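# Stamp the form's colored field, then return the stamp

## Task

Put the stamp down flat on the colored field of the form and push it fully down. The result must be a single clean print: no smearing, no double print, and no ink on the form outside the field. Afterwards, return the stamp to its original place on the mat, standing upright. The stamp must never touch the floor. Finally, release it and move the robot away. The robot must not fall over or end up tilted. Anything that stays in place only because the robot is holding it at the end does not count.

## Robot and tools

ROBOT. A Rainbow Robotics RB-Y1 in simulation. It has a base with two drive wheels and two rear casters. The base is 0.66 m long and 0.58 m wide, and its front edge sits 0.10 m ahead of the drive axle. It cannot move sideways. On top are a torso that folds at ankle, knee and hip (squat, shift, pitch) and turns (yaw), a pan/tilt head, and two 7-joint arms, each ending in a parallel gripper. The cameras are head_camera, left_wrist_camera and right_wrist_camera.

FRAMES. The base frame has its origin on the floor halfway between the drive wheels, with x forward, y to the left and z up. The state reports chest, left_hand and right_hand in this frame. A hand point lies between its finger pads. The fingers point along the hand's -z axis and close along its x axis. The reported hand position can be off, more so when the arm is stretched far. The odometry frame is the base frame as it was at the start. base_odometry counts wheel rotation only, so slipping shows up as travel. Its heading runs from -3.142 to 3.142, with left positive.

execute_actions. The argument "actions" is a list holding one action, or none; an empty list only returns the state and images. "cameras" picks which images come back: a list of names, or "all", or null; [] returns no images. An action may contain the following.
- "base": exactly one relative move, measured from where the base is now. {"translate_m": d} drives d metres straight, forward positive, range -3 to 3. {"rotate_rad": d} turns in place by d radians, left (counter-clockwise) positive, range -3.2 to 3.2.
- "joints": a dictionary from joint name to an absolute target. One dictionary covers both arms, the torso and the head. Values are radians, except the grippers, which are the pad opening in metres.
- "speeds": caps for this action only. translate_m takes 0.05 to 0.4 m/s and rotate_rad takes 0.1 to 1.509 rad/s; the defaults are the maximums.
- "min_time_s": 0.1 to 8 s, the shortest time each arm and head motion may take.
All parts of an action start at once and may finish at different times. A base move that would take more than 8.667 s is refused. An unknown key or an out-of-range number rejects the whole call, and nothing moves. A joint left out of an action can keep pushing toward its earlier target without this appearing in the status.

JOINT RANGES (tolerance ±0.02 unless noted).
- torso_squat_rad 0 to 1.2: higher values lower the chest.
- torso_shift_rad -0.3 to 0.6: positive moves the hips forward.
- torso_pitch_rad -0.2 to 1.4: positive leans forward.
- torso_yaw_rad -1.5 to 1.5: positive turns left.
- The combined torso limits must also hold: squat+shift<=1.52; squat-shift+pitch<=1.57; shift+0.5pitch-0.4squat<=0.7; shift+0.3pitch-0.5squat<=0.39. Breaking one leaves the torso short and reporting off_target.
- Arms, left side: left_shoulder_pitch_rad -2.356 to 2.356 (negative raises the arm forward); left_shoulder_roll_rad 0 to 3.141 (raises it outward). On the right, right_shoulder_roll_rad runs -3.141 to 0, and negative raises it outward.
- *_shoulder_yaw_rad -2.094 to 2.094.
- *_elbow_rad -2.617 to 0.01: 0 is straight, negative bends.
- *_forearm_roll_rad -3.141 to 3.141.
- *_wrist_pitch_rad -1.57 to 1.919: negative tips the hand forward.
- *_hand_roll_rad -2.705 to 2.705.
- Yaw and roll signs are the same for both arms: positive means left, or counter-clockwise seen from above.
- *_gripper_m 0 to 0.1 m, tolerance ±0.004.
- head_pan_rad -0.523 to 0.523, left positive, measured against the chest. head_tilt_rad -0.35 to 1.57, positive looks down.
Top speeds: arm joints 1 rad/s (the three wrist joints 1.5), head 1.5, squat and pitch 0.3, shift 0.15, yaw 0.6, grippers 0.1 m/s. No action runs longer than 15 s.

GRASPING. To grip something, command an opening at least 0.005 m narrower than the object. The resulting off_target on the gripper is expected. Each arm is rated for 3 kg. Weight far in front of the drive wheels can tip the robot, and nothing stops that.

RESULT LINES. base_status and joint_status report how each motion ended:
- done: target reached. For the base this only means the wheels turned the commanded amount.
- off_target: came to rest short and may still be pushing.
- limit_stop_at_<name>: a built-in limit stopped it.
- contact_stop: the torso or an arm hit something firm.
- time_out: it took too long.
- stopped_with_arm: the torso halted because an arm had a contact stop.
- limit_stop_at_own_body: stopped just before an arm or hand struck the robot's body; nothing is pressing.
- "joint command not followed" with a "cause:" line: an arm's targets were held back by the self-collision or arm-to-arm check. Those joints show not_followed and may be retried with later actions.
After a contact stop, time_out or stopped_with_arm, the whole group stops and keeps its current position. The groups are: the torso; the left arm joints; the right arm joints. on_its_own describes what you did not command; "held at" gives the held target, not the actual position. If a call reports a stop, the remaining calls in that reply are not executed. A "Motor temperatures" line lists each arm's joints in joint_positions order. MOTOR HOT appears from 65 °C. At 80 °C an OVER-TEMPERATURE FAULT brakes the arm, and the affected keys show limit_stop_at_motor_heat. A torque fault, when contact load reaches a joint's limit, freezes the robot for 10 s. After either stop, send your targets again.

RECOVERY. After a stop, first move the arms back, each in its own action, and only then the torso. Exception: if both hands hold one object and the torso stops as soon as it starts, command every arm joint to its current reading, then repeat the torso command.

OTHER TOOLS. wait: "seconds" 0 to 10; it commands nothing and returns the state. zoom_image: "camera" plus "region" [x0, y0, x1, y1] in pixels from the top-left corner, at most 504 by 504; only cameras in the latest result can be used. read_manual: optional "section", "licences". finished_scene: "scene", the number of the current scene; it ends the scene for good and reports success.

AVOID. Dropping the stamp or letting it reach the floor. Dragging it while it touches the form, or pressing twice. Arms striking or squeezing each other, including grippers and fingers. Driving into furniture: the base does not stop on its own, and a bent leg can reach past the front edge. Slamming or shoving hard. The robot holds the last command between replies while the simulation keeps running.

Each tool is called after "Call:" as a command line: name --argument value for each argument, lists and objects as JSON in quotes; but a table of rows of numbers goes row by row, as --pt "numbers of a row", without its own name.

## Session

Call:
execute_actions --actions '[]' --cameras '["head_camera"]'

Scene clock: 0.00 s.
Motor temperatures (°C, as the motors report them): left_arm=[30 27 28 35 36 29 34] | right_arm=[25 25 27 28 32 36 31]
base_odometry: x=+0.000 y=+0.000 heading=+0.000 (m, m, rad; odometry frame)
base_status: not commanded
joint_positions: torso_squat_rad=+0.350 torso_shift_rad=+0.000 torso_pitch_rad=+0.000 torso_yaw_rad=-0.001 left_shoulder_pitch_rad=+0.007 left_shoulder_roll_rad=+0.047 left_shoulder_yaw_rad=+0.033 left_elbow_rad=-0.161 left_forearm_roll_rad=+0.043 left_wrist_pitch_rad=+0.012 left_hand_roll_rad=+0.027 left_gripper_m=+0.100 right_shoulder_pitch_rad=+0.030 right_shoulder_roll_rad=-0.011 right_shoulder_yaw_rad=+0.000 right_elbow_rad=-0.176 right_forearm_roll_rad=+0.026 right_wrist_pitch_rad=+0.034 right_hand_roll_rad=+0.041 right_gripper_m=+0.100 head_pan_rad=-0.001 head_tilt_rad=+0.400
joint_status: not commanded
chest: x=-0.2276 y=+0.0011 z=+1.2475 quat_wxyz=(+1.000, -0.001, +0.000, +0.000) (m; base frame)
left_hand: x=-0.1570 y=+0.2583 z=+0.5660 quat_wxyz=(+0.996, +0.021, -0.072, +0.050) (m; base frame)
right_hand: x=-0.1721 y=-0.2292 z=+0.5643 quat_wxyz=(+0.998, -0.009, -0.056, +0.028) (m; base frame)
pictures: head_camera
Images, in order (width x height): head_camera 896x504.

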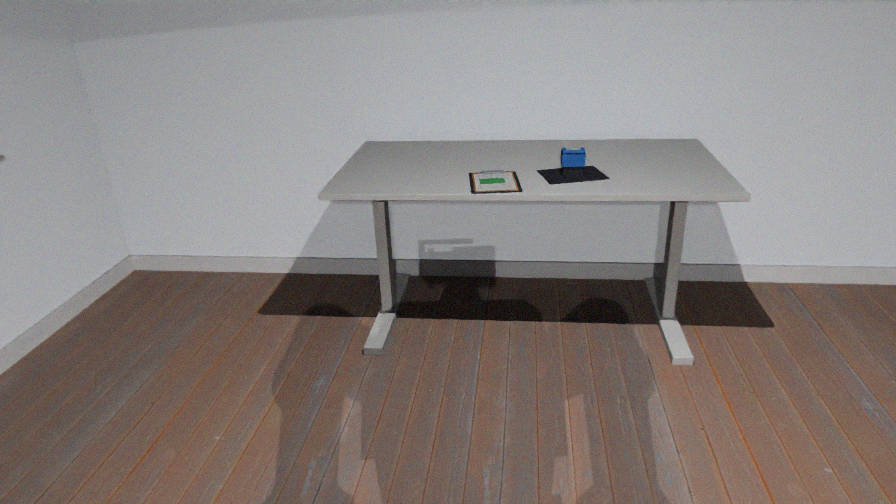

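Call:
execute_actions --actions '[{"base": {"rotate_rad": -0.08}, "joints": {"right_shoulder_pitch_rad": -1.0427, "right_shoulder_roll_rad": -0.4757, "right_shoulder_yaw_rad": -0.4571, "right_elbow_rad": -0.77, "right_forearm_roll_rad": 0.0, "right_wrist_pitch_rad": 1.9, "right_hand_roll_rad": 0.3261, "torso_squat_rad": 0.6}}]' --cameras '[]'

Call:
execute_actions --actions '[{"base": {"translate_m": 1.6}, "joints": {"head_tilt_rad": 0.6}}]' --cameras '["head_camera"]'

Scene clock: 41.57 s.
Motor temperatures (°C, as the motors report them): left_arm=[29 27 28 34 36 29 34] | right_arm=[25 25 27 28 32 36 31]
base_odometry: x=+0.000 y=+0.000 heading=-0.078 (m, m, rad; odometry frame)
base_status: done
joint_positions: torso_squat_rad=+0.600 torso_shift_rad=+0.000 torso_pitch_rad=+0.000 torso_yaw_rad=-0.001 left_shoulder_pitch_rad=+0.007 left_shoulder_roll_rad=+0.047 left_shoulder_yaw_rad=+0.033 left_elbow_rad=-0.161 left_forearm_roll_rad=+0.043 left_wrist_pitch_rad=+0.012 left_hand_roll_rad=+0.027 left_gripper_m=+0.100 right_shoulder_pitch_rad=-1.043 right_shoulder_roll_rad=-0.476 right_shoulder_yaw_rad=-0.457 right_elbow_rad=-0.770 right_forearm_roll_rad=+0.000 right_wrist_pitch_rad=+1.900 right_hand_roll_rad=+0.326 right_gripper_m=+0.100 head_pan_rad=-0.001 head_tilt_rad=+0.400
joint_status: all done
chest: x=-0.2277 y=+0.0010 z=+1.1677 quat_wxyz=(+1.000, -0.001, +0.000, +0.000) (m; base frame)
left_hand: x=-0.1569 y=+0.2582 z=+0.4861 quat_wxyz=(+0.996, +0.021, -0.072, +0.050) (m; base frame)
right_hand: x=+0.2600 y=-0.3848 z=+0.9815 quat_wxyz=(+1.000, -0.001, +0.000, +0.000) (m; base frame)
pictures: none
No camera images: the call's "cameras" was empty. Leave "cameras" out to get every camera's image.

Scene clock: 47.10 s.
Motor temperatures (°C, as the motors report them): left_arm=[29 27 28 34 36 29 34] | right_arm=[25 25 27 28 32 36 31]
base_odometry: x=+1.595 y=-0.126 heading=-0.079 (m, m, rad; odometry frame)
base_status: done
joint_positions: torso_squat_rad=+0.600 torso_shift_rad=+0.000 torso_pitch_rad=+0.001 torso_yaw_rad=-0.001 left_shoulder_pitch_rad=+0.007 left_shoulder_roll_rad=+0.047 left_shoulder_yaw_rad=+0.033 left_elbow_rad=-0.161 left_forearm_roll_rad=+0.043 left_wrist_pitch_rad=+0.012 left_hand_roll_rad=+0.027 left_gripper_m=+0.100 right_shoulder_pitch_rad=-1.043 right_shoulder_roll_rad=-0.476 right_shoulder_yaw_rad=-0.457 right_elbow_rad=-0.770 right_forearm_roll_rad=+0.000 right_wrist_pitch_rad=+1.900 right_hand_roll_rad=+0.326 right_gripper_m=+0.100 head_pan_rad=-0.001 head_tilt_rad=+0.600
joint_status: all done
chest: x=-0.2276 y=+0.0010 z=+1.1677 quat_wxyz=(+1.000, -0.001, +0.000, +0.000) (m; base frame)
left_hand: x=-0.1570 y=+0.2582 z=+0.4861 quat_wxyz=(+0.996, +0.021, -0.072, +0.050) (m; base frame)
right_hand: x=+0.2600 y=-0.3848 z=+0.9812 quat_wxyz=(+1.000, -0.001, +0.000, +0.000) (m; base frame)
pictures: head_camera
Images, in order (width x height): head_camera 896x504.

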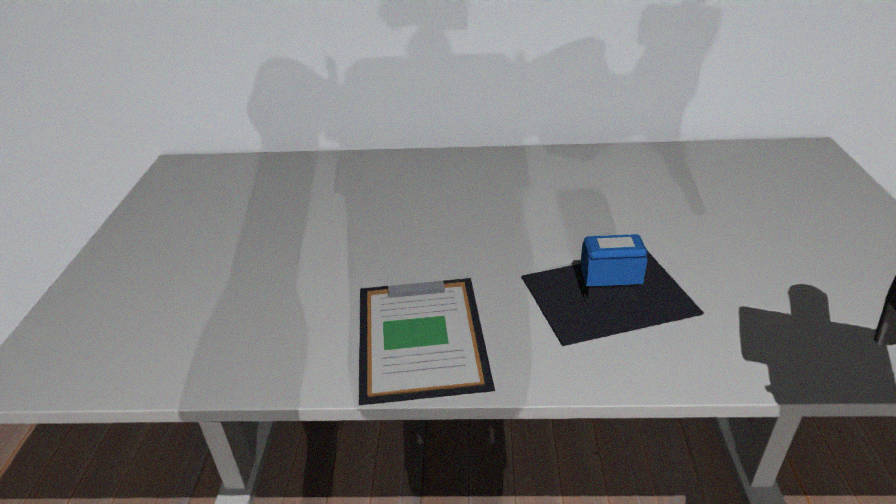

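Call:
execute_actions --actions '[{"base": {"translate_m": 0.344}, "joints": {"torso_yaw_rad": 0.2739, "right_hand_roll_rad": 0.3822, "head_pan_rad": -0.5, "head_tilt_rad": 0.9}}]' --cameras '["head_camera", "right_wrist_camera"]'

Scene clock: 88.17 s.
Motor temperatures (°C, as the motors report them): left_arm=[29 27 28 34 36 29 34] | right_arm=[26 26 27 29 32 36 31]
base_odometry: x=+1.938 y=-0.154 heading=-0.080 (m, m, rad; odometry frame)
base_status: done
joint_positions: torso_squat_rad=+0.600 torso_shift_rad=+0.000 torso_pitch_rad=+0.001 torso_yaw_rad=+0.274 left_shoulder_pitch_rad=+0.007 left_shoulder_roll_rad=+0.047 left_shoulder_yaw_rad=+0.033 left_elbow_rad=-0.161 left_forearm_roll_rad=+0.043 left_wrist_pitch_rad=+0.012 left_hand_roll_rad=+0.027 left_gripper_m=+0.100 right_shoulder_pitch_rad=-1.043 right_shoulder_roll_rad=-0.476 right_shoulder_yaw_rad=-0.457 right_elbow_rad=-0.770 right_forearm_roll_rad=+0.000 right_wrist_pitch_rad=+1.900 right_hand_roll_rad=+0.382 right_gripper_m=+0.100 head_pan_rad=-0.500 head_tilt_rad=+0.900
joint_status: all done
chest: x=-0.2276 y=+0.0010 z=+1.1677 quat_wxyz=(+0.991, -0.001, +0.000, +0.137) (m; base frame)
left_hand: x=-0.2298 y=+0.2678 z=+0.4861 quat_wxyz=(+0.980, +0.031, -0.068, +0.186) (m; base frame)
right_hand: x=+0.3463 y=-0.2378 z=+0.9809 quat_wxyz=(+0.986, -0.001, +0.000, +0.164) (m; base frame)
pictures: head_camera, right_wrist_camera
Images, in order (width x height): head_camera 896x504, right_wrist_camera 644x364.

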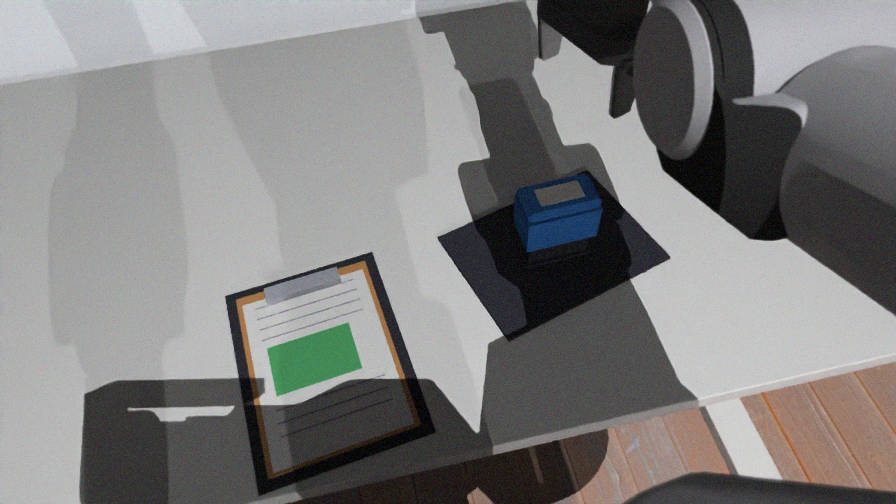

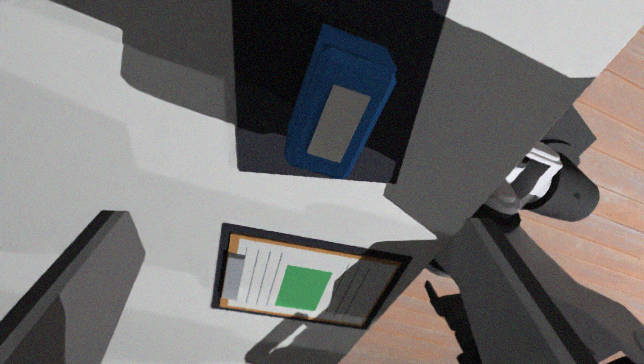

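Call:
execute_actions --actions '[{"base": {"translate_m": -0.0221}, "joints": {"torso_yaw_rad": 0.295, "right_hand_roll_rad": 0.0511, "torso_squat_rad": 0.7168}}]' --cameras '["head_camera", "right_wrist_camera"]'

Scene clock: 118.13 s.
Motor temperatures (°C, as the motors report them): left_arm=[29 27 28 34 36 29 34] | right_arm=[27 26 27 29 32 36 31]
base_odometry: x=+1.916 y=-0.152 heading=-0.080 (m, m, rad; odometry frame)
base_status: done
joint_positions: torso_squat_rad=+0.717 torso_shift_rad=+0.000 torso_pitch_rad=+0.000 torso_yaw_rad=+0.295 left_shoulder_pitch_rad=+0.007 left_shoulder_roll_rad=+0.047 left_shoulder_yaw_rad=+0.033 left_elbow_rad=-0.161 left_forearm_roll_rad=+0.043 left_wrist_pitch_rad=+0.012 left_hand_roll_rad=+0.027 left_gripper_m=+0.100 right_shoulder_pitch_rad=-1.043 right_shoulder_roll_rad=-0.476 right_shoulder_yaw_rad=-0.457 right_elbow_rad=-0.770 right_forearm_roll_rad=+0.000 right_wrist_pitch_rad=+1.900 right_hand_roll_rad=+0.051 right_gripper_m=+0.100 head_pan_rad=-0.500 head_tilt_rad=+0.900
joint_status: all done
chest: x=-0.2277 y=+0.0010 z=+1.1177 quat_wxyz=(+0.989, -0.001, +0.000, +0.147) (m; base frame)
left_hand: x=-0.2354 y=+0.2676 z=+0.4361 quat_wxyz=(+0.978, +0.032, -0.068, +0.196) (m; base frame)
right_hand: x=+0.3510 y=-0.2258 z=+0.9310 quat_wxyz=(+1.000, -0.001, +0.000, +0.010) (m; base frame)
pictures: head_camera, right_wrist_camera
Images, in order (width x height): head_camera 896x504, right_wrist_camera 644x364.

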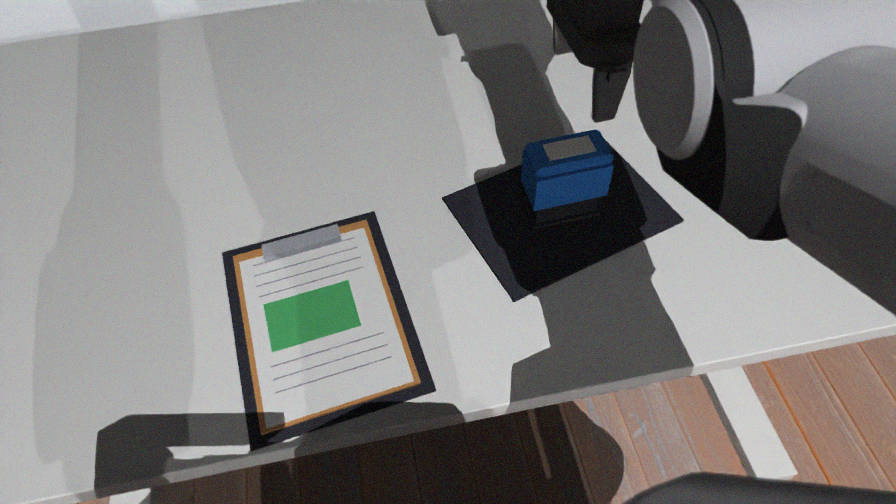

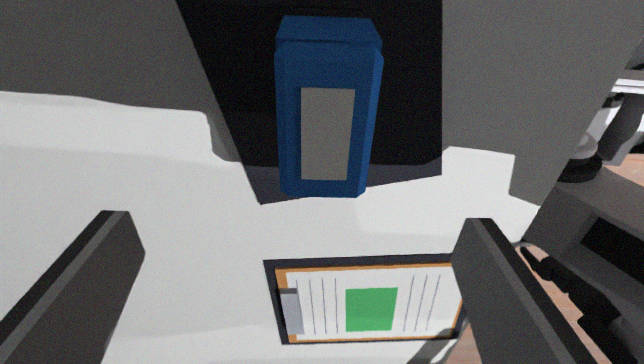

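Call:
execute_actions --actions '[{"joints": {"torso_squat_rad": 0.8197}}]' --cameras '["head_camera", "right_wrist_camera"]'

Scene clock: 128.57 s.
Motor temperatures (°C, as the motors report them): left_arm=[29 27 28 34 36 29 34] | right_arm=[27 26 27 29 32 36 31]
base_odometry: x=+1.916 y=-0.152 heading=-0.080 (m, m, rad; odometry frame)
base_status: not commanded
joint_positions: torso_squat_rad=+0.820 torso_shift_rad=+0.000 torso_pitch_rad=+0.000 torso_yaw_rad=+0.295 left_shoulder_pitch_rad=+0.007 left_shoulder_roll_rad=+0.047 left_shoulder_yaw_rad=+0.033 left_elbow_rad=-0.161 left_forearm_roll_rad=+0.043 left_wrist_pitch_rad=+0.012 left_hand_roll_rad=+0.027 left_gripper_m=+0.100 right_shoulder_pitch_rad=-1.043 right_shoulder_roll_rad=-0.476 right_shoulder_yaw_rad=-0.457 right_elbow_rad=-0.770 right_forearm_roll_rad=+0.000 right_wrist_pitch_rad=+1.900 right_hand_roll_rad=+0.051 right_gripper_m=+0.100 head_pan_rad=-0.500 head_tilt_rad=+0.900
joint_status: all done
chest: x=-0.2277 y=+0.0009 z=+1.0676 quat_wxyz=(+0.989, -0.001, +0.000, +0.147) (m; base frame)
left_hand: x=-0.2354 y=+0.2676 z=+0.3861 quat_wxyz=(+0.978, +0.032, -0.068, +0.196) (m; base frame)
right_hand: x=+0.3510 y=-0.2259 z=+0.8810 quat_wxyz=(+1.000, -0.001, +0.000, +0.010) (m; base frame)
pictures: head_camera, right_wrist_camera
Images, in order (width x height): head_camera 896x504, right_wrist_camera 644x364.

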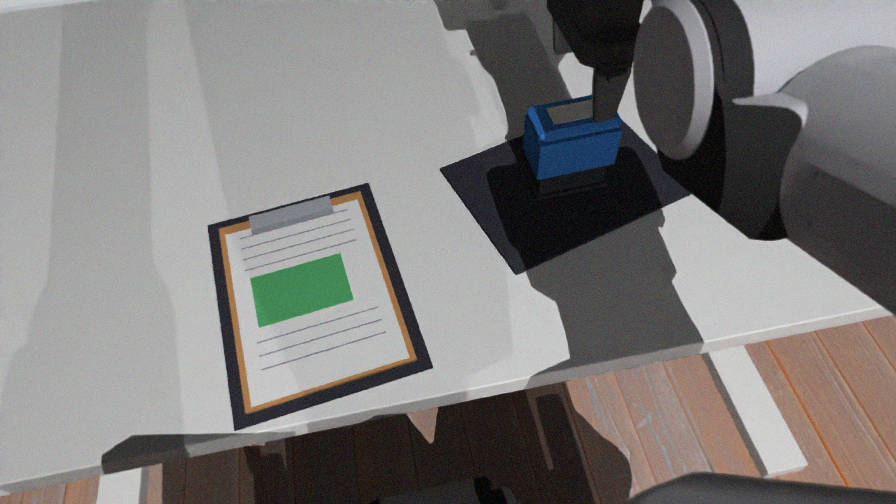

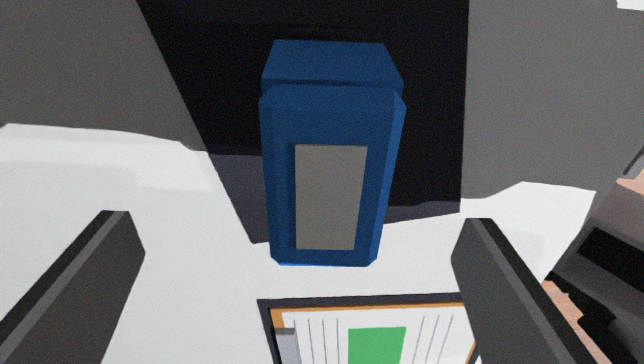

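Call:
execute_actions --actions '[{"joints": {"torso_squat_rad": 0.8861}}]' --cameras '["head_camera", "right_wrist_camera"]'

Scene clock: 144.40 s.
Motor temperatures (°C, as the motors report them): left_arm=[29 27 28 34 36 29 34] | right_arm=[27 26 27 29 32 36 31]
base_odometry: x=+1.916 y=-0.152 heading=-0.080 (m, m, rad; odometry frame)
base_status: not commanded
joint_positions: torso_squat_rad=+0.886 torso_shift_rad=+0.000 torso_pitch_rad=+0.000 torso_yaw_rad=+0.295 left_shoulder_pitch_rad=+0.007 left_shoulder_roll_rad=+0.047 left_shoulder_yaw_rad=+0.033 left_elbow_rad=-0.161 left_forearm_roll_rad=+0.043 left_wrist_pitch_rad=+0.012 left_hand_roll_rad=+0.027 left_gripper_m=+0.100 right_shoulder_pitch_rad=-1.043 right_shoulder_roll_rad=-0.476 right_shoulder_yaw_rad=-0.457 right_elbow_rad=-0.770 right_forearm_roll_rad=+0.000 right_wrist_pitch_rad=+1.900 right_hand_roll_rad=+0.051 right_gripper_m=+0.100 head_pan_rad=-0.500 head_tilt_rad=+0.900
joint_status: all done
chest: x=-0.2277 y=+0.0009 z=+1.0326 quat_wxyz=(+0.989, -0.001, +0.000, +0.147) (m; base frame)
left_hand: x=-0.2354 y=+0.2675 z=+0.3511 quat_wxyz=(+0.978, +0.032, -0.068, +0.196) (m; base frame)
right_hand: x=+0.3510 y=-0.2259 z=+0.8459 quat_wxyz=(+1.000, -0.001, +0.000, +0.010) (m; base frame)
pictures: head_camera, right_wrist_camera
Images, in order (width x height): head_camera 896x504, right_wrist_camera 644x364.

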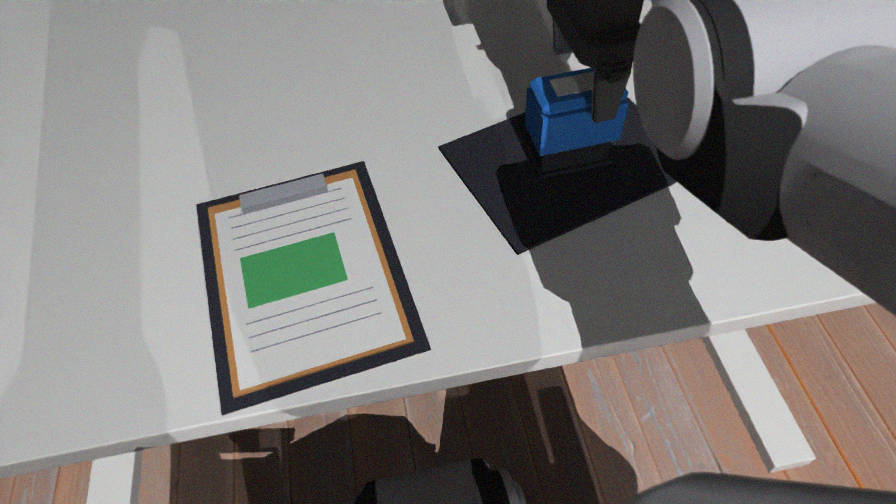

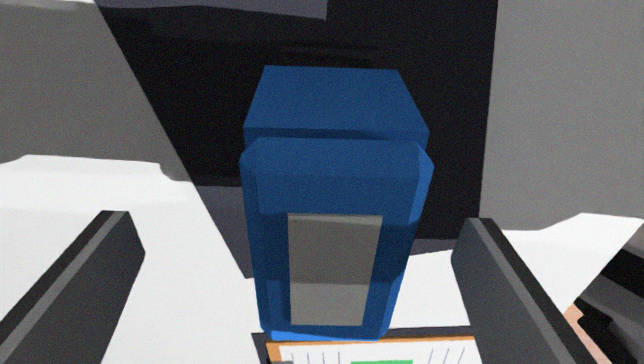

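Call:
zoom_image --camera "head_camera" --region '[430, 0, 700, 260]'

Region (430, 0, 700, 260) of head_camera's 896x504 image, scaled by 1.867, with more detail than that image has; it fills the top 485 rows of this view, and the rest is white.

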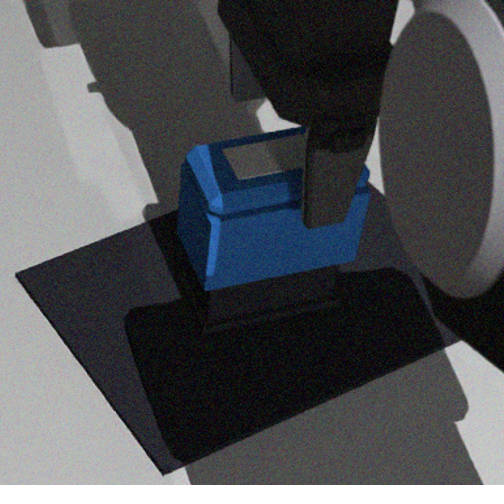

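Call:
execute_actions --actions '[{"base": {"translate_m": -0.0074}, "joints": {"torso_yaw_rad": 0.3294, "right_hand_roll_rad": 0.0167}, "speeds": {"translate_m": 0.05}, "min_time_s": 1.0}]' --cameras '["head_camera", "right_wrist_camera"]'

Scene clock: 178.30 s.
Motor temperatures (°C, as the motors report them): left_arm=[29 27 28 34 36 29 34] | right_arm=[27 26 27 29 32 36 31]
base_odometry: x=+1.909 y=-0.151 heading=-0.080 (m, m, rad; odometry frame)
base_status: done
joint_positions: torso_squat_rad=+0.886 torso_shift_rad=+0.000 torso_pitch_rad=+0.001 torso_yaw_rad=+0.329 left_shoulder_pitch_rad=+0.007 left_shoulder_roll_rad=+0.047 left_shoulder_yaw_rad=+0.033 left_elbow_rad=-0.161 left_forearm_roll_rad=+0.043 left_wrist_pitch_rad=+0.012 left_hand_roll_rad=+0.027 left_gripper_m=+0.100 right_shoulder_pitch_rad=-1.043 right_shoulder_roll_rad=-0.476 right_shoulder_yaw_rad=-0.457 right_elbow_rad=-0.770 right_forearm_roll_rad=+0.000 right_wrist_pitch_rad=+1.900 right_hand_roll_rad=+0.017 right_gripper_m=+0.100 head_pan_rad=-0.500 head_tilt_rad=+0.900
joint_status: all done
chest: x=-0.2277 y=+0.0009 z=+1.0326 quat_wxyz=(+0.986, -0.001, +0.000, +0.164) (m; base frame)
left_hand: x=-0.2447 y=+0.2671 z=+0.3511 quat_wxyz=(+0.974, +0.033, -0.068, +0.213) (m; base frame)
right_hand: x=+0.3585 y=-0.2058 z=+0.8459 quat_wxyz=(+1.000, -0.001, +0.000, +0.010) (m; base frame)
pictures: head_camera, right_wrist_camera
Images, in order (width x height): head_camera 896x504, right_wrist_camera 644x364.

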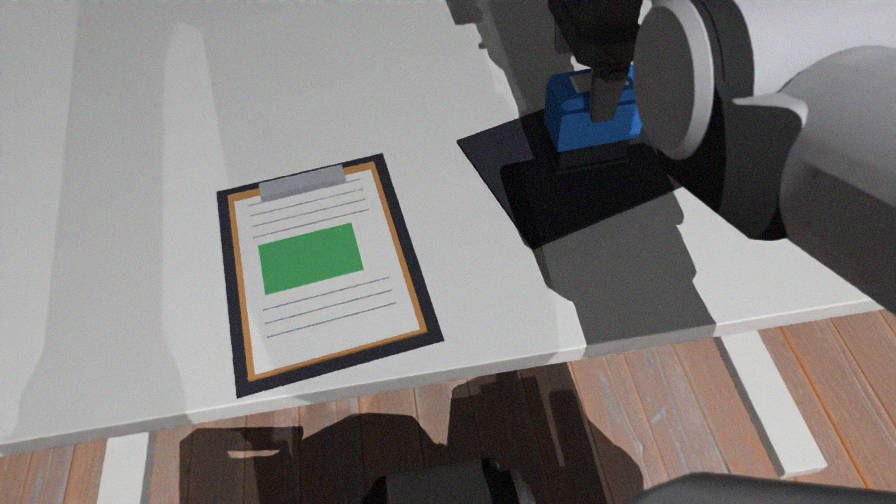

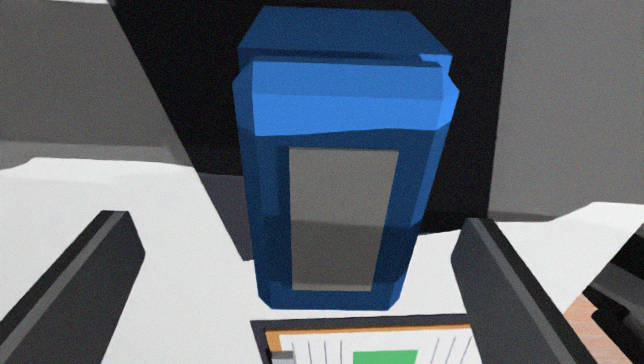

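Call:
execute_actions --actions '[{"base": {"translate_m": -0.012}, "speeds": {"translate_m": 0.05}}]' --cameras '["right_wrist_camera"]'

Scene clock: 187.03 s.
Motor temperatures (°C, as the motors report them): left_arm=[29 27 28 34 36 29 34] | right_arm=[27 26 27 29 32 36 31]
base_odometry: x=+1.897 y=-0.150 heading=-0.080 (m, m, rad; odometry frame)
base_status: done
joint_positions: torso_squat_rad=+0.886 torso_shift_rad=+0.000 torso_pitch_rad=+0.001 torso_yaw_rad=+0.329 left_shoulder_pitch_rad=+0.007 left_shoulder_roll_rad=+0.047 left_shoulder_yaw_rad=+0.033 left_elbow_rad=-0.161 left_forearm_roll_rad=+0.043 left_wrist_pitch_rad=+0.012 left_hand_roll_rad=+0.027 left_gripper_m=+0.100 right_shoulder_pitch_rad=-1.043 right_shoulder_roll_rad=-0.476 right_shoulder_yaw_rad=-0.457 right_elbow_rad=-0.770 right_forearm_roll_rad=+0.000 right_wrist_pitch_rad=+1.900 right_hand_roll_rad=+0.017 right_gripper_m=+0.100 head_pan_rad=-0.500 head_tilt_rad=+0.900
joint_status: not commanded
chest: x=-0.2277 y=+0.0009 z=+1.0326 quat_wxyz=(+0.986, -0.001, +0.000, +0.164) (m; base frame)
left_hand: x=-0.2447 y=+0.2671 z=+0.3511 quat_wxyz=(+0.974, +0.033, -0.068, +0.213) (m; base frame)
right_hand: x=+0.3585 y=-0.2058 z=+0.8459 quat_wxyz=(+1.000, -0.001, +0.000, +0.010) (m; base frame)
pictures: right_wrist_camera
Images, in order (width x height): right_wrist_camera 644x364.

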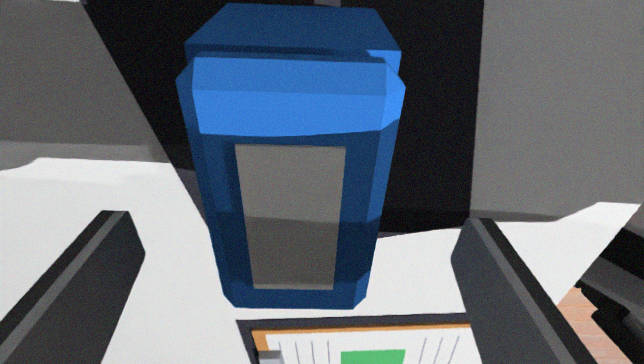

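Call:
execute_actions --actions '[{"joints": {"right_gripper_m": 0.03}}]' --cameras '["head_camera"]'

Scene clock: 191.77 s.
Motor temperatures (°C, as the motors report them): left_arm=[29 27 28 34 36 29 34] | right_arm=[27 26 27 29 32 36 31]
base_odometry: x=+1.897 y=-0.150 heading=-0.080 (m, m, rad; odometry frame)
base_status: not commanded
joint_positions: torso_squat_rad=+0.886 torso_shift_rad=+0.000 torso_pitch_rad=+0.001 torso_yaw_rad=+0.329 left_shoulder_pitch_rad=+0.007 left_shoulder_roll_rad=+0.047 left_shoulder_yaw_rad=+0.033 left_elbow_rad=-0.161 left_forearm_roll_rad=+0.043 left_wrist_pitch_rad=+0.012 left_hand_roll_rad=+0.027 left_gripper_m=+0.100 right_shoulder_pitch_rad=-1.043 right_shoulder_roll_rad=-0.476 right_shoulder_yaw_rad=-0.457 right_elbow_rad=-0.770 right_forearm_roll_rad=+0.000 right_wrist_pitch_rad=+1.900 right_hand_roll_rad=+0.017 right_gripper_m=+0.049 head_pan_rad=-0.500 head_tilt_rad=+0.900
joint_status: right_gripper_m off_target (ended at +0.049, target +0.030)
chest: x=-0.2277 y=+0.0009 z=+1.0326 quat_wxyz=(+0.986, -0.001, +0.000, +0.164) (m; base frame)
left_hand: x=-0.2447 y=+0.2671 z=+0.3511 quat_wxyz=(+0.974, +0.033, -0.068, +0.213) (m; base frame)
right_hand: x=+0.3585 y=-0.2058 z=+0.8459 quat_wxyz=(+1.000, -0.001, +0.000, +0.010) (m; base frame)
pictures: head_camera
Images, in order (width x height): head_camera 896x504.

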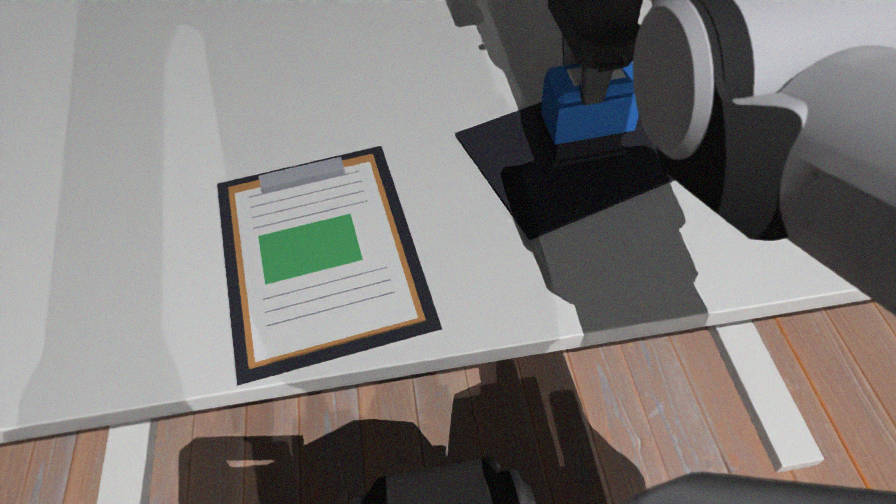

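Call:
execute_actions --actions '[{"joints": {"torso_squat_rad": 0.7901}}]' --cameras '[]'

Call:
execute_actions --actions '[{"base": {"translate_m": -0.0861}, "joints": {"torso_yaw_rad": 0.739, "right_hand_roll_rad": -0.3629, "head_pan_rad": -0.52}}]' --cameras '["head_camera"]'

Scene clock: 208.93 s.
Motor temperatures (°C, as the motors report them): left_arm=[29 27 28 34 36 29 34] | right_arm=[27 26 27 29 32 36 31]
base_odometry: x=+1.897 y=-0.150 heading=-0.080 (m, m, rad; odometry frame)
base_status: not commanded
joint_positions: torso_squat_rad=+0.790 torso_shift_rad=+0.000 torso_pitch_rad=+0.001 torso_yaw_rad=+0.329 left_shoulder_pitch_rad=+0.007 left_shoulder_roll_rad=+0.047 left_shoulder_yaw_rad=+0.033 left_elbow_rad=-0.161 left_forearm_roll_rad=+0.043 left_wrist_pitch_rad=+0.012 left_hand_roll_rad=+0.027 left_gripper_m=+0.100 right_shoulder_pitch_rad=-1.043 right_shoulder_roll_rad=-0.476 right_shoulder_yaw_rad=-0.457 right_elbow_rad=-0.770 right_forearm_roll_rad=+0.000 right_wrist_pitch_rad=+1.900 right_hand_roll_rad=+0.017 right_gripper_m=+0.049 head_pan_rad=-0.500 head_tilt_rad=+0.900
joint_status: all done
chest: x=-0.2275 y=+0.0009 z=+1.0826 quat_wxyz=(+0.986, -0.001, +0.000, +0.164) (m; base frame)
left_hand: x=-0.2448 y=+0.2672 z=+0.4010 quat_wxyz=(+0.974, +0.033, -0.067, +0.213) (m; base frame)
right_hand: x=+0.3586 y=-0.2058 z=+0.8956 quat_wxyz=(+1.000, -0.001, +0.000, +0.010) (m; base frame)
pictures: none
No camera images: the call's "cameras" was empty. Leave "cameras" out to get every camera's image.

Scene clock: 210.90 s.
Motor temperatures (°C, as the motors report them): left_arm=[29 27 28 34 36 29 34] | right_arm=[27 26 27 29 32 36 31]
base_odometry: x=+1.811 y=-0.144 heading=-0.078 (m, m, rad; odometry frame)
base_status: done
joint_positions: torso_squat_rad=+0.790 torso_shift_rad=+0.000 torso_pitch_rad=+0.001 torso_yaw_rad=+0.739 left_shoulder_pitch_rad=+0.007 left_shoulder_roll_rad=+0.047 left_shoulder_yaw_rad=+0.033 left_elbow_rad=-0.161 left_forearm_roll_rad=+0.043 left_wrist_pitch_rad=+0.012 left_hand_roll_rad=+0.027 left_gripper_m=+0.100 right_shoulder_pitch_rad=-1.043 right_shoulder_roll_rad=-0.475 right_shoulder_yaw_rad=-0.457 right_elbow_rad=-0.770 right_forearm_roll_rad=+0.000 right_wrist_pitch_rad=+1.900 right_hand_roll_rad=-0.363 right_gripper_m=+0.049 head_pan_rad=-0.520 head_tilt_rad=+0.900
joint_status: all done
chest: x=-0.2276 y=+0.0009 z=+1.0826 quat_wxyz=(+0.932, -0.001, +0.001, +0.361) (m; base frame)
left_hand: x=-0.3498 y=+0.2384 z=+0.4011 quat_wxyz=(+0.910, +0.046, -0.059, +0.407) (m; base frame)
right_hand: x=+0.3921 y=+0.0450 z=+0.8953 quat_wxyz=(+1.000, -0.001, +0.000, +0.025) (m; base frame)
pictures: head_camera
Images, in order (width x height): head_camera 896x504.

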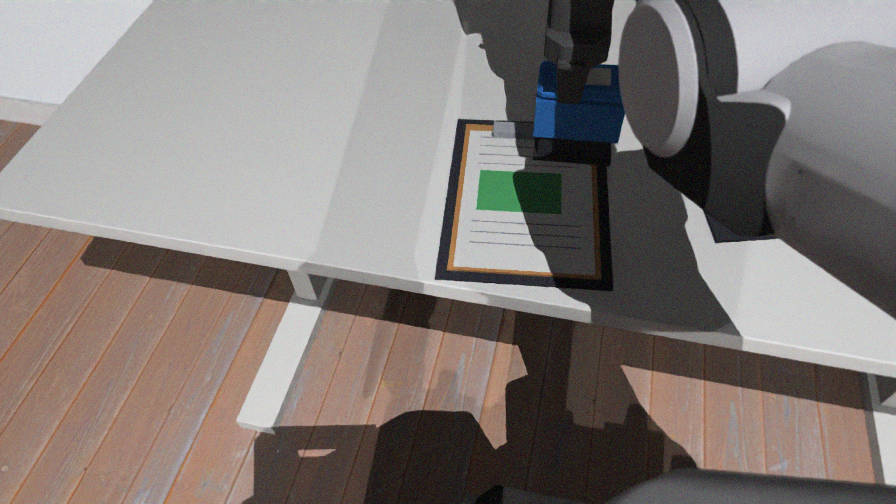

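Call:
execute_actions --actions '[{"joints": {"torso_squat_rad": 0.8468}}]' --cameras '["head_camera"]'

Scene clock: 219.60 s.
Motor temperatures (°C, as the motors report them): left_arm=[29 27 28 34 36 29 34] | right_arm=[27 26 27 29 32 36 31]
base_odometry: x=+1.811 y=-0.144 heading=-0.078 (m, m, rad; odometry frame)
base_status: not commanded
joint_positions: torso_squat_rad=+0.847 torso_shift_rad=+0.000 torso_pitch_rad=+0.000 torso_yaw_rad=+0.739 left_shoulder_pitch_rad=+0.007 left_shoulder_roll_rad=+0.047 left_shoulder_yaw_rad=+0.033 left_elbow_rad=-0.161 left_forearm_roll_rad=+0.043 left_wrist_pitch_rad=+0.012 left_hand_roll_rad=+0.027 left_gripper_m=+0.100 right_shoulder_pitch_rad=-1.042 right_shoulder_roll_rad=-0.475 right_shoulder_yaw_rad=-0.457 right_elbow_rad=-0.770 right_forearm_roll_rad=+0.000 right_wrist_pitch_rad=+1.900 right_hand_roll_rad=-0.363 right_gripper_m=+0.049 head_pan_rad=-0.520 head_tilt_rad=+0.900
joint_status: all done
chest: x=-0.2277 y=+0.0009 z=+1.0536 quat_wxyz=(+0.932, -0.001, +0.000, +0.361) (m; base frame)
left_hand: x=-0.3498 y=+0.2384 z=+0.3721 quat_wxyz=(+0.910, +0.046, -0.059, +0.407) (m; base frame)
right_hand: x=+0.3921 y=+0.0448 z=+0.8663 quat_wxyz=(+1.000, -0.001, +0.000, +0.025) (m; base frame)
pictures: head_camera
Images, in order (width x height): head_camera 896x504.

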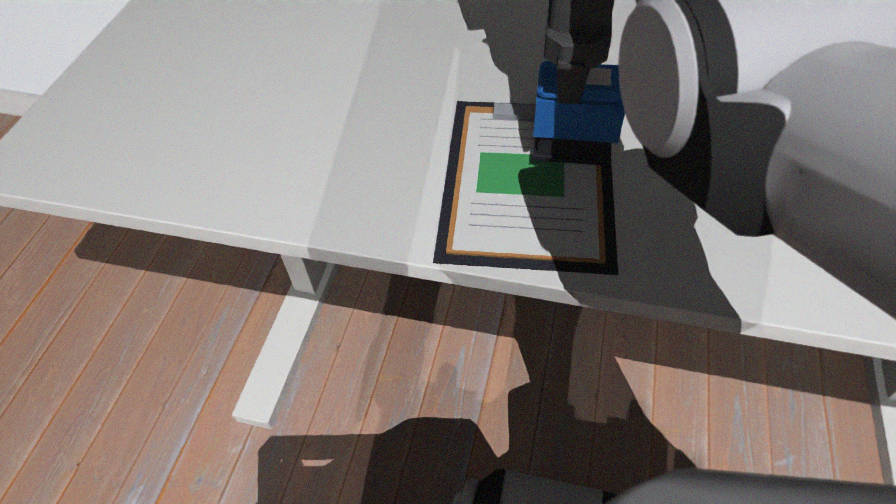

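Call:
zoom_image --camera "head_camera" --region '[430, 60, 640, 230]'

Region (430, 60, 640, 230) of head_camera's 896x504 image, scaled by 2.400, with more detail than that image has; it fills the top 408 rows of this view, and the rest is white.

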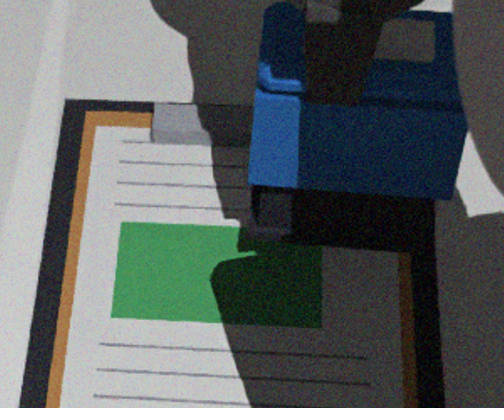

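Call:
execute_actions --actions '[{"base": {"translate_m": -0.0253}, "joints": {"torso_yaw_rad": 0.8049, "right_hand_roll_rad": -0.4288}}]' --cameras '["head_camera"]'

Scene clock: 274.07 s.
Motor temperatures (°C, as the motors report them): left_arm=[29 27 28 34 36 29 34] | right_arm=[28 26 27 30 32 36 31]
base_odometry: x=+1.786 y=-0.142 heading=-0.076 (m, m, rad; odometry frame)
base_status: done
joint_positions: torso_squat_rad=+0.847 torso_shift_rad=+0.000 torso_pitch_rad=+0.001 torso_yaw_rad=+0.805 left_shoulder_pitch_rad=+0.007 left_shoulder_roll_rad=+0.047 left_shoulder_yaw_rad=+0.033 left_elbow_rad=-0.161 left_forearm_roll_rad=+0.043 left_wrist_pitch_rad=+0.012 left_hand_roll_rad=+0.027 left_gripper_m=+0.100 right_shoulder_pitch_rad=-1.042 right_shoulder_roll_rad=-0.475 right_shoulder_yaw_rad=-0.457 right_elbow_rad=-0.770 right_forearm_roll_rad=+0.000 right_wrist_pitch_rad=+1.900 right_hand_roll_rad=-0.429 right_gripper_m=+0.049 head_pan_rad=-0.520 head_tilt_rad=+0.900
joint_status: all done
chest: x=-0.2277 y=+0.0009 z=+1.0536 quat_wxyz=(+0.920, -0.001, +0.001, +0.392) (m; base frame)
left_hand: x=-0.3652 y=+0.2299 z=+0.3722 quat_wxyz=(+0.897, +0.048, -0.058, +0.436) (m; base frame)
right_hand: x=+0.3879 y=+0.0855 z=+0.8662 quat_wxyz=(+1.000, -0.001, +0.000, +0.025) (m; base frame)
pictures: head_camera
Images, in order (width x height): head_camera 896x504.

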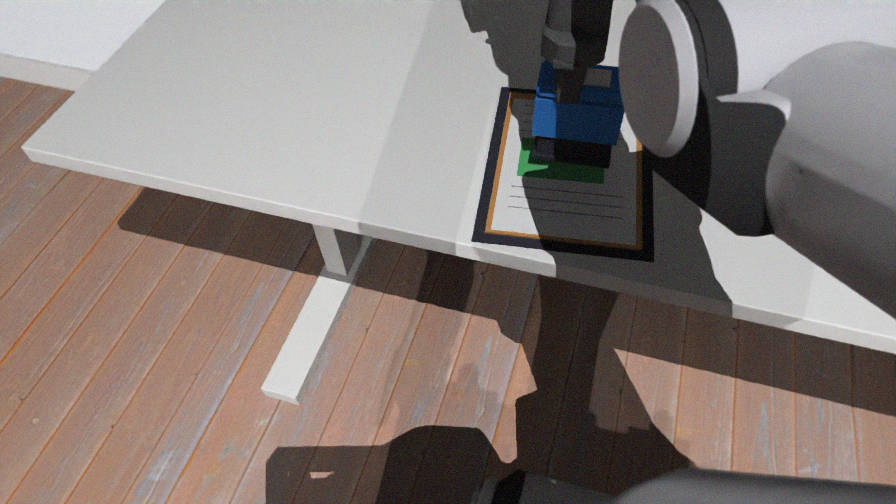

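Call:
zoom_image --camera "head_camera" --region '[480, 70, 660, 210]'

Region (480, 70, 660, 210) of head_camera's 896x504 image, scaled by 2.800, with more detail than that image has.

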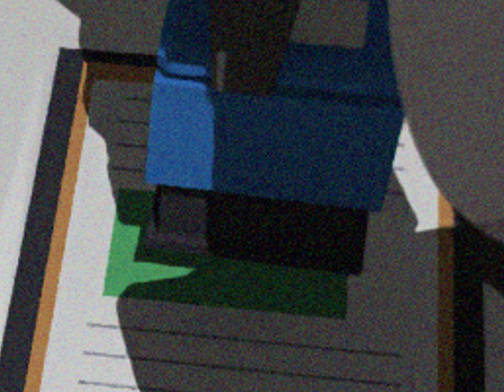

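Call:
execute_actions --actions '[{"joints": {"torso_yaw_rad": 0.8147, "right_hand_roll_rad": -0.4386}}]' --cameras '[]'

Call:
execute_actions --actions '[{"joints": {"torso_squat_rad": 0.8637}}]' --cameras '["head_camera"]'

Scene clock: 294.60 s.
Motor temperatures (°C, as the motors report them): left_arm=[29 27 28 34 36 29 34] | right_arm=[28 26 27 30 32 36 31]
base_odometry: x=+1.786 y=-0.142 heading=-0.076 (m, m, rad; odometry frame)
base_status: not commanded
joint_positions: torso_squat_rad=+0.847 torso_shift_rad=+0.000 torso_pitch_rad=+0.001 torso_yaw_rad=+0.815 left_shoulder_pitch_rad=+0.007 left_shoulder_roll_rad=+0.047 left_shoulder_yaw_rad=+0.033 left_elbow_rad=-0.161 left_forearm_roll_rad=+0.043 left_wrist_pitch_rad=+0.012 left_hand_roll_rad=+0.027 left_gripper_m=+0.100 right_shoulder_pitch_rad=-1.042 right_shoulder_roll_rad=-0.475 right_shoulder_yaw_rad=-0.457 right_elbow_rad=-0.770 right_forearm_roll_rad=+0.000 right_wrist_pitch_rad=+1.900 right_hand_roll_rad=-0.439 right_gripper_m=+0.049 head_pan_rad=-0.520 head_tilt_rad=+0.900
joint_status: all done
chest: x=-0.2277 y=+0.0009 z=+1.0536 quat_wxyz=(+0.918, -0.001, +0.001, +0.396) (m; base frame)
left_hand: x=-0.3675 y=+0.2285 z=+0.3722 quat_wxyz=(+0.894, +0.048, -0.057, +0.441) (m; base frame)
right_hand: x=+0.3870 y=+0.0915 z=+0.8662 quat_wxyz=(+1.000, -0.001, +0.000, +0.025) (m; base frame)
pictures: none
No camera images: the call's "cameras" was empty. Leave "cameras" out to get every camera's image.

Scene clock: 295.23 s.
Motor temperatures (°C, as the motors report them): left_arm=[29 27 28 34 36 29 34] | right_arm=[28 26 27 30 32 36 31]
base_odometry: x=+1.786 y=-0.142 heading=-0.076 (m, m, rad; odometry frame)
base_status: not commanded
joint_positions: torso_squat_rad=+0.864 torso_shift_rad=+0.000 torso_pitch_rad=+0.000 torso_yaw_rad=+0.815 left_shoulder_pitch_rad=+0.007 left_shoulder_roll_rad=+0.047 left_shoulder_yaw_rad=+0.033 left_elbow_rad=-0.161 left_forearm_roll_rad=+0.043 left_wrist_pitch_rad=+0.012 left_hand_roll_rad=+0.027 left_gripper_m=+0.100 right_shoulder_pitch_rad=-1.042 right_shoulder_roll_rad=-0.475 right_shoulder_yaw_rad=-0.457 right_elbow_rad=-0.770 right_forearm_roll_rad=+0.000 right_wrist_pitch_rad=+1.900 right_hand_roll_rad=-0.439 right_gripper_m=+0.049 head_pan_rad=-0.520 head_tilt_rad=+0.900
joint_status: all done
chest: x=-0.2277 y=+0.0009 z=+1.0447 quat_wxyz=(+0.918, -0.001, +0.001, +0.396) (m; base frame)
left_hand: x=-0.3675 y=+0.2285 z=+0.3632 quat_wxyz=(+0.894, +0.048, -0.057, +0.441) (m; base frame)
right_hand: x=+0.3870 y=+0.0915 z=+0.8573 quat_wxyz=(+1.000, -0.001, +0.000, +0.025) (m; base frame)
pictures: head_camera
Images, in order (width x height): head_camera 896x504.

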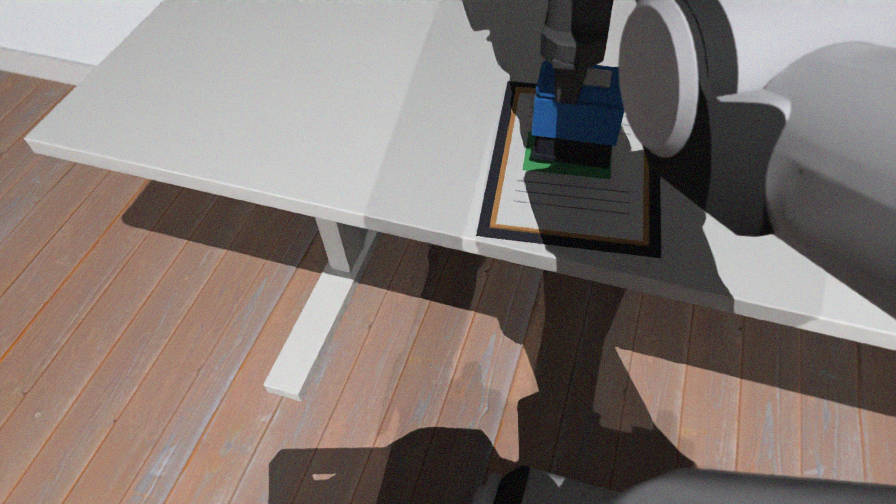

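Call:
zoom_image --camera "head_camera" --region '[490, 70, 660, 200]'

Region (490, 70, 660, 200) of head_camera's 896x504 image, scaled by 2.965, with more detail than that image has; it fills the top 385 rows of this view, and the rest is white.

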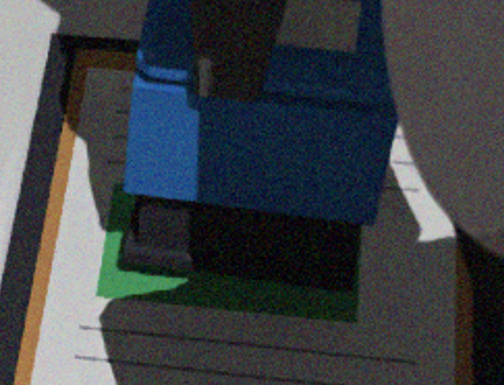

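Call:
execute_actions --actions '[{"joints": {"torso_squat_rad": 0.9355}}]' --cameras '["head_camera"]'

Scene clock: 307.90 s.
Motor temperatures (°C, as the motors report them): left_arm=[29 27 28 34 36 29 34] | right_arm=[28 26 27 30 32 36 31]
base_odometry: x=+1.786 y=-0.142 heading=-0.076 (m, m, rad; odometry frame)
base_status: not commanded
joint_positions: torso_squat_rad=+0.936 torso_shift_rad=+0.000 torso_pitch_rad=+0.000 torso_yaw_rad=+0.815 left_shoulder_pitch_rad=+0.007 left_shoulder_roll_rad=+0.047 left_shoulder_yaw_rad=+0.033 left_elbow_rad=-0.161 left_forearm_roll_rad=+0.043 left_wrist_pitch_rad=+0.012 left_hand_roll_rad=+0.027 left_gripper_m=+0.100 right_shoulder_pitch_rad=-1.044 right_shoulder_roll_rad=-0.476 right_shoulder_yaw_rad=-0.457 right_elbow_rad=-0.771 right_forearm_roll_rad=+0.000 right_wrist_pitch_rad=+1.900 right_hand_roll_rad=-0.439 right_gripper_m=+0.049 head_pan_rad=-0.520 head_tilt_rad=+0.900
joint_status: all done
chest: x=-0.2280 y=+0.0009 z=+1.0053 quat_wxyz=(+0.918, -0.001, +0.000, +0.396) (m; base frame)
left_hand: x=-0.3673 y=+0.2285 z=+0.3238 quat_wxyz=(+0.894, +0.048, -0.058, +0.441) (m; base frame)
right_hand: x=+0.3875 y=+0.0918 z=+0.8196 quat_wxyz=(+1.000, +0.000, -0.001, +0.025) (m; base frame)
pictures: head_camera
Images, in order (width x height): head_camera 896x504.

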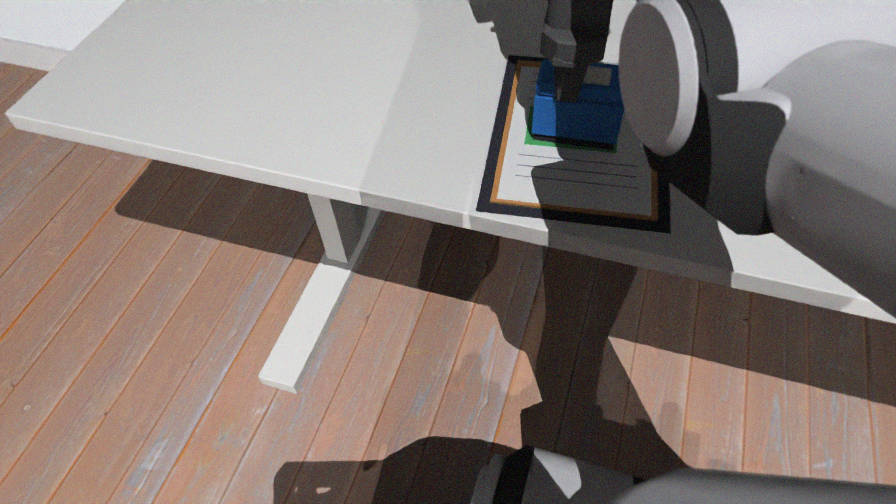

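Call:
zoom_image --camera "head_camera" --region '[490, 50, 660, 180]'

Region (490, 50, 660, 180) of head_camera's 896x504 image, scaled by 2.965, with more detail than that image has; it fills the top 385 rows of this view, and the rest is white.

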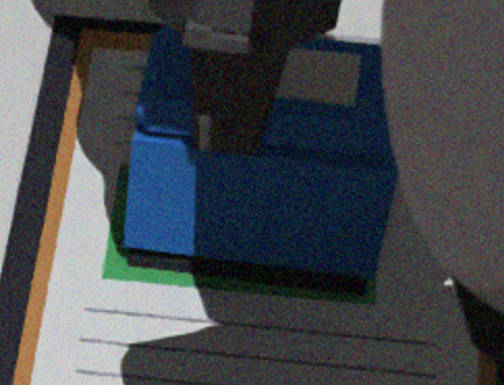

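Call:
execute_actions --actions '[{"joints": {"torso_squat_rad": 0.7901}}]' --cameras '["head_camera"]'

Scene clock: 319.27 s.
Motor temperatures (°C, as the motors report them): left_arm=[29 27 28 34 36 29 34] | right_arm=[27 26 27 29 32 36 31]
base_odometry: x=+1.786 y=-0.142 heading=-0.076 (m, m, rad; odometry frame)
base_status: not commanded
joint_positions: torso_squat_rad=+0.790 torso_shift_rad=+0.000 torso_pitch_rad=+0.001 torso_yaw_rad=+0.815 left_shoulder_pitch_rad=+0.007 left_shoulder_roll_rad=+0.047 left_shoulder_yaw_rad=+0.033 left_elbow_rad=-0.161 left_forearm_roll_rad=+0.043 left_wrist_pitch_rad=+0.012 left_hand_roll_rad=+0.027 left_gripper_m=+0.100 right_shoulder_pitch_rad=-1.043 right_shoulder_roll_rad=-0.476 right_shoulder_yaw_rad=-0.457 right_elbow_rad=-0.770 right_forearm_roll_rad=+0.000 right_wrist_pitch_rad=+1.900 right_hand_roll_rad=-0.439 right_gripper_m=+0.049 head_pan_rad=-0.520 head_tilt_rad=+0.900
joint_status: all done
chest: x=-0.2275 y=+0.0009 z=+1.0826 quat_wxyz=(+0.918, -0.001, +0.001, +0.396) (m; base frame)
left_hand: x=-0.3675 y=+0.2285 z=+0.4012 quat_wxyz=(+0.894, +0.048, -0.057, +0.441) (m; base frame)
right_hand: x=+0.3873 y=+0.0915 z=+0.8952 quat_wxyz=(+1.000, -0.001, +0.000, +0.025) (m; base frame)
pictures: head_camera
Images, in order (width x height): head_camera 896x504.

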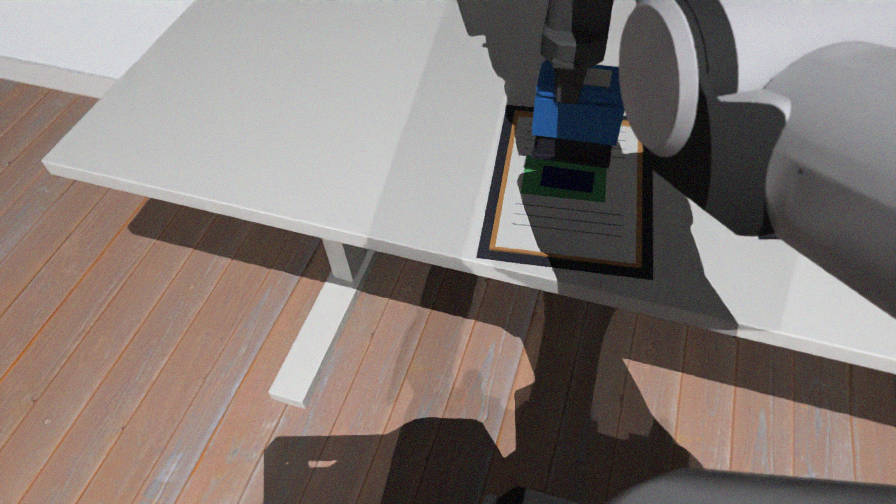

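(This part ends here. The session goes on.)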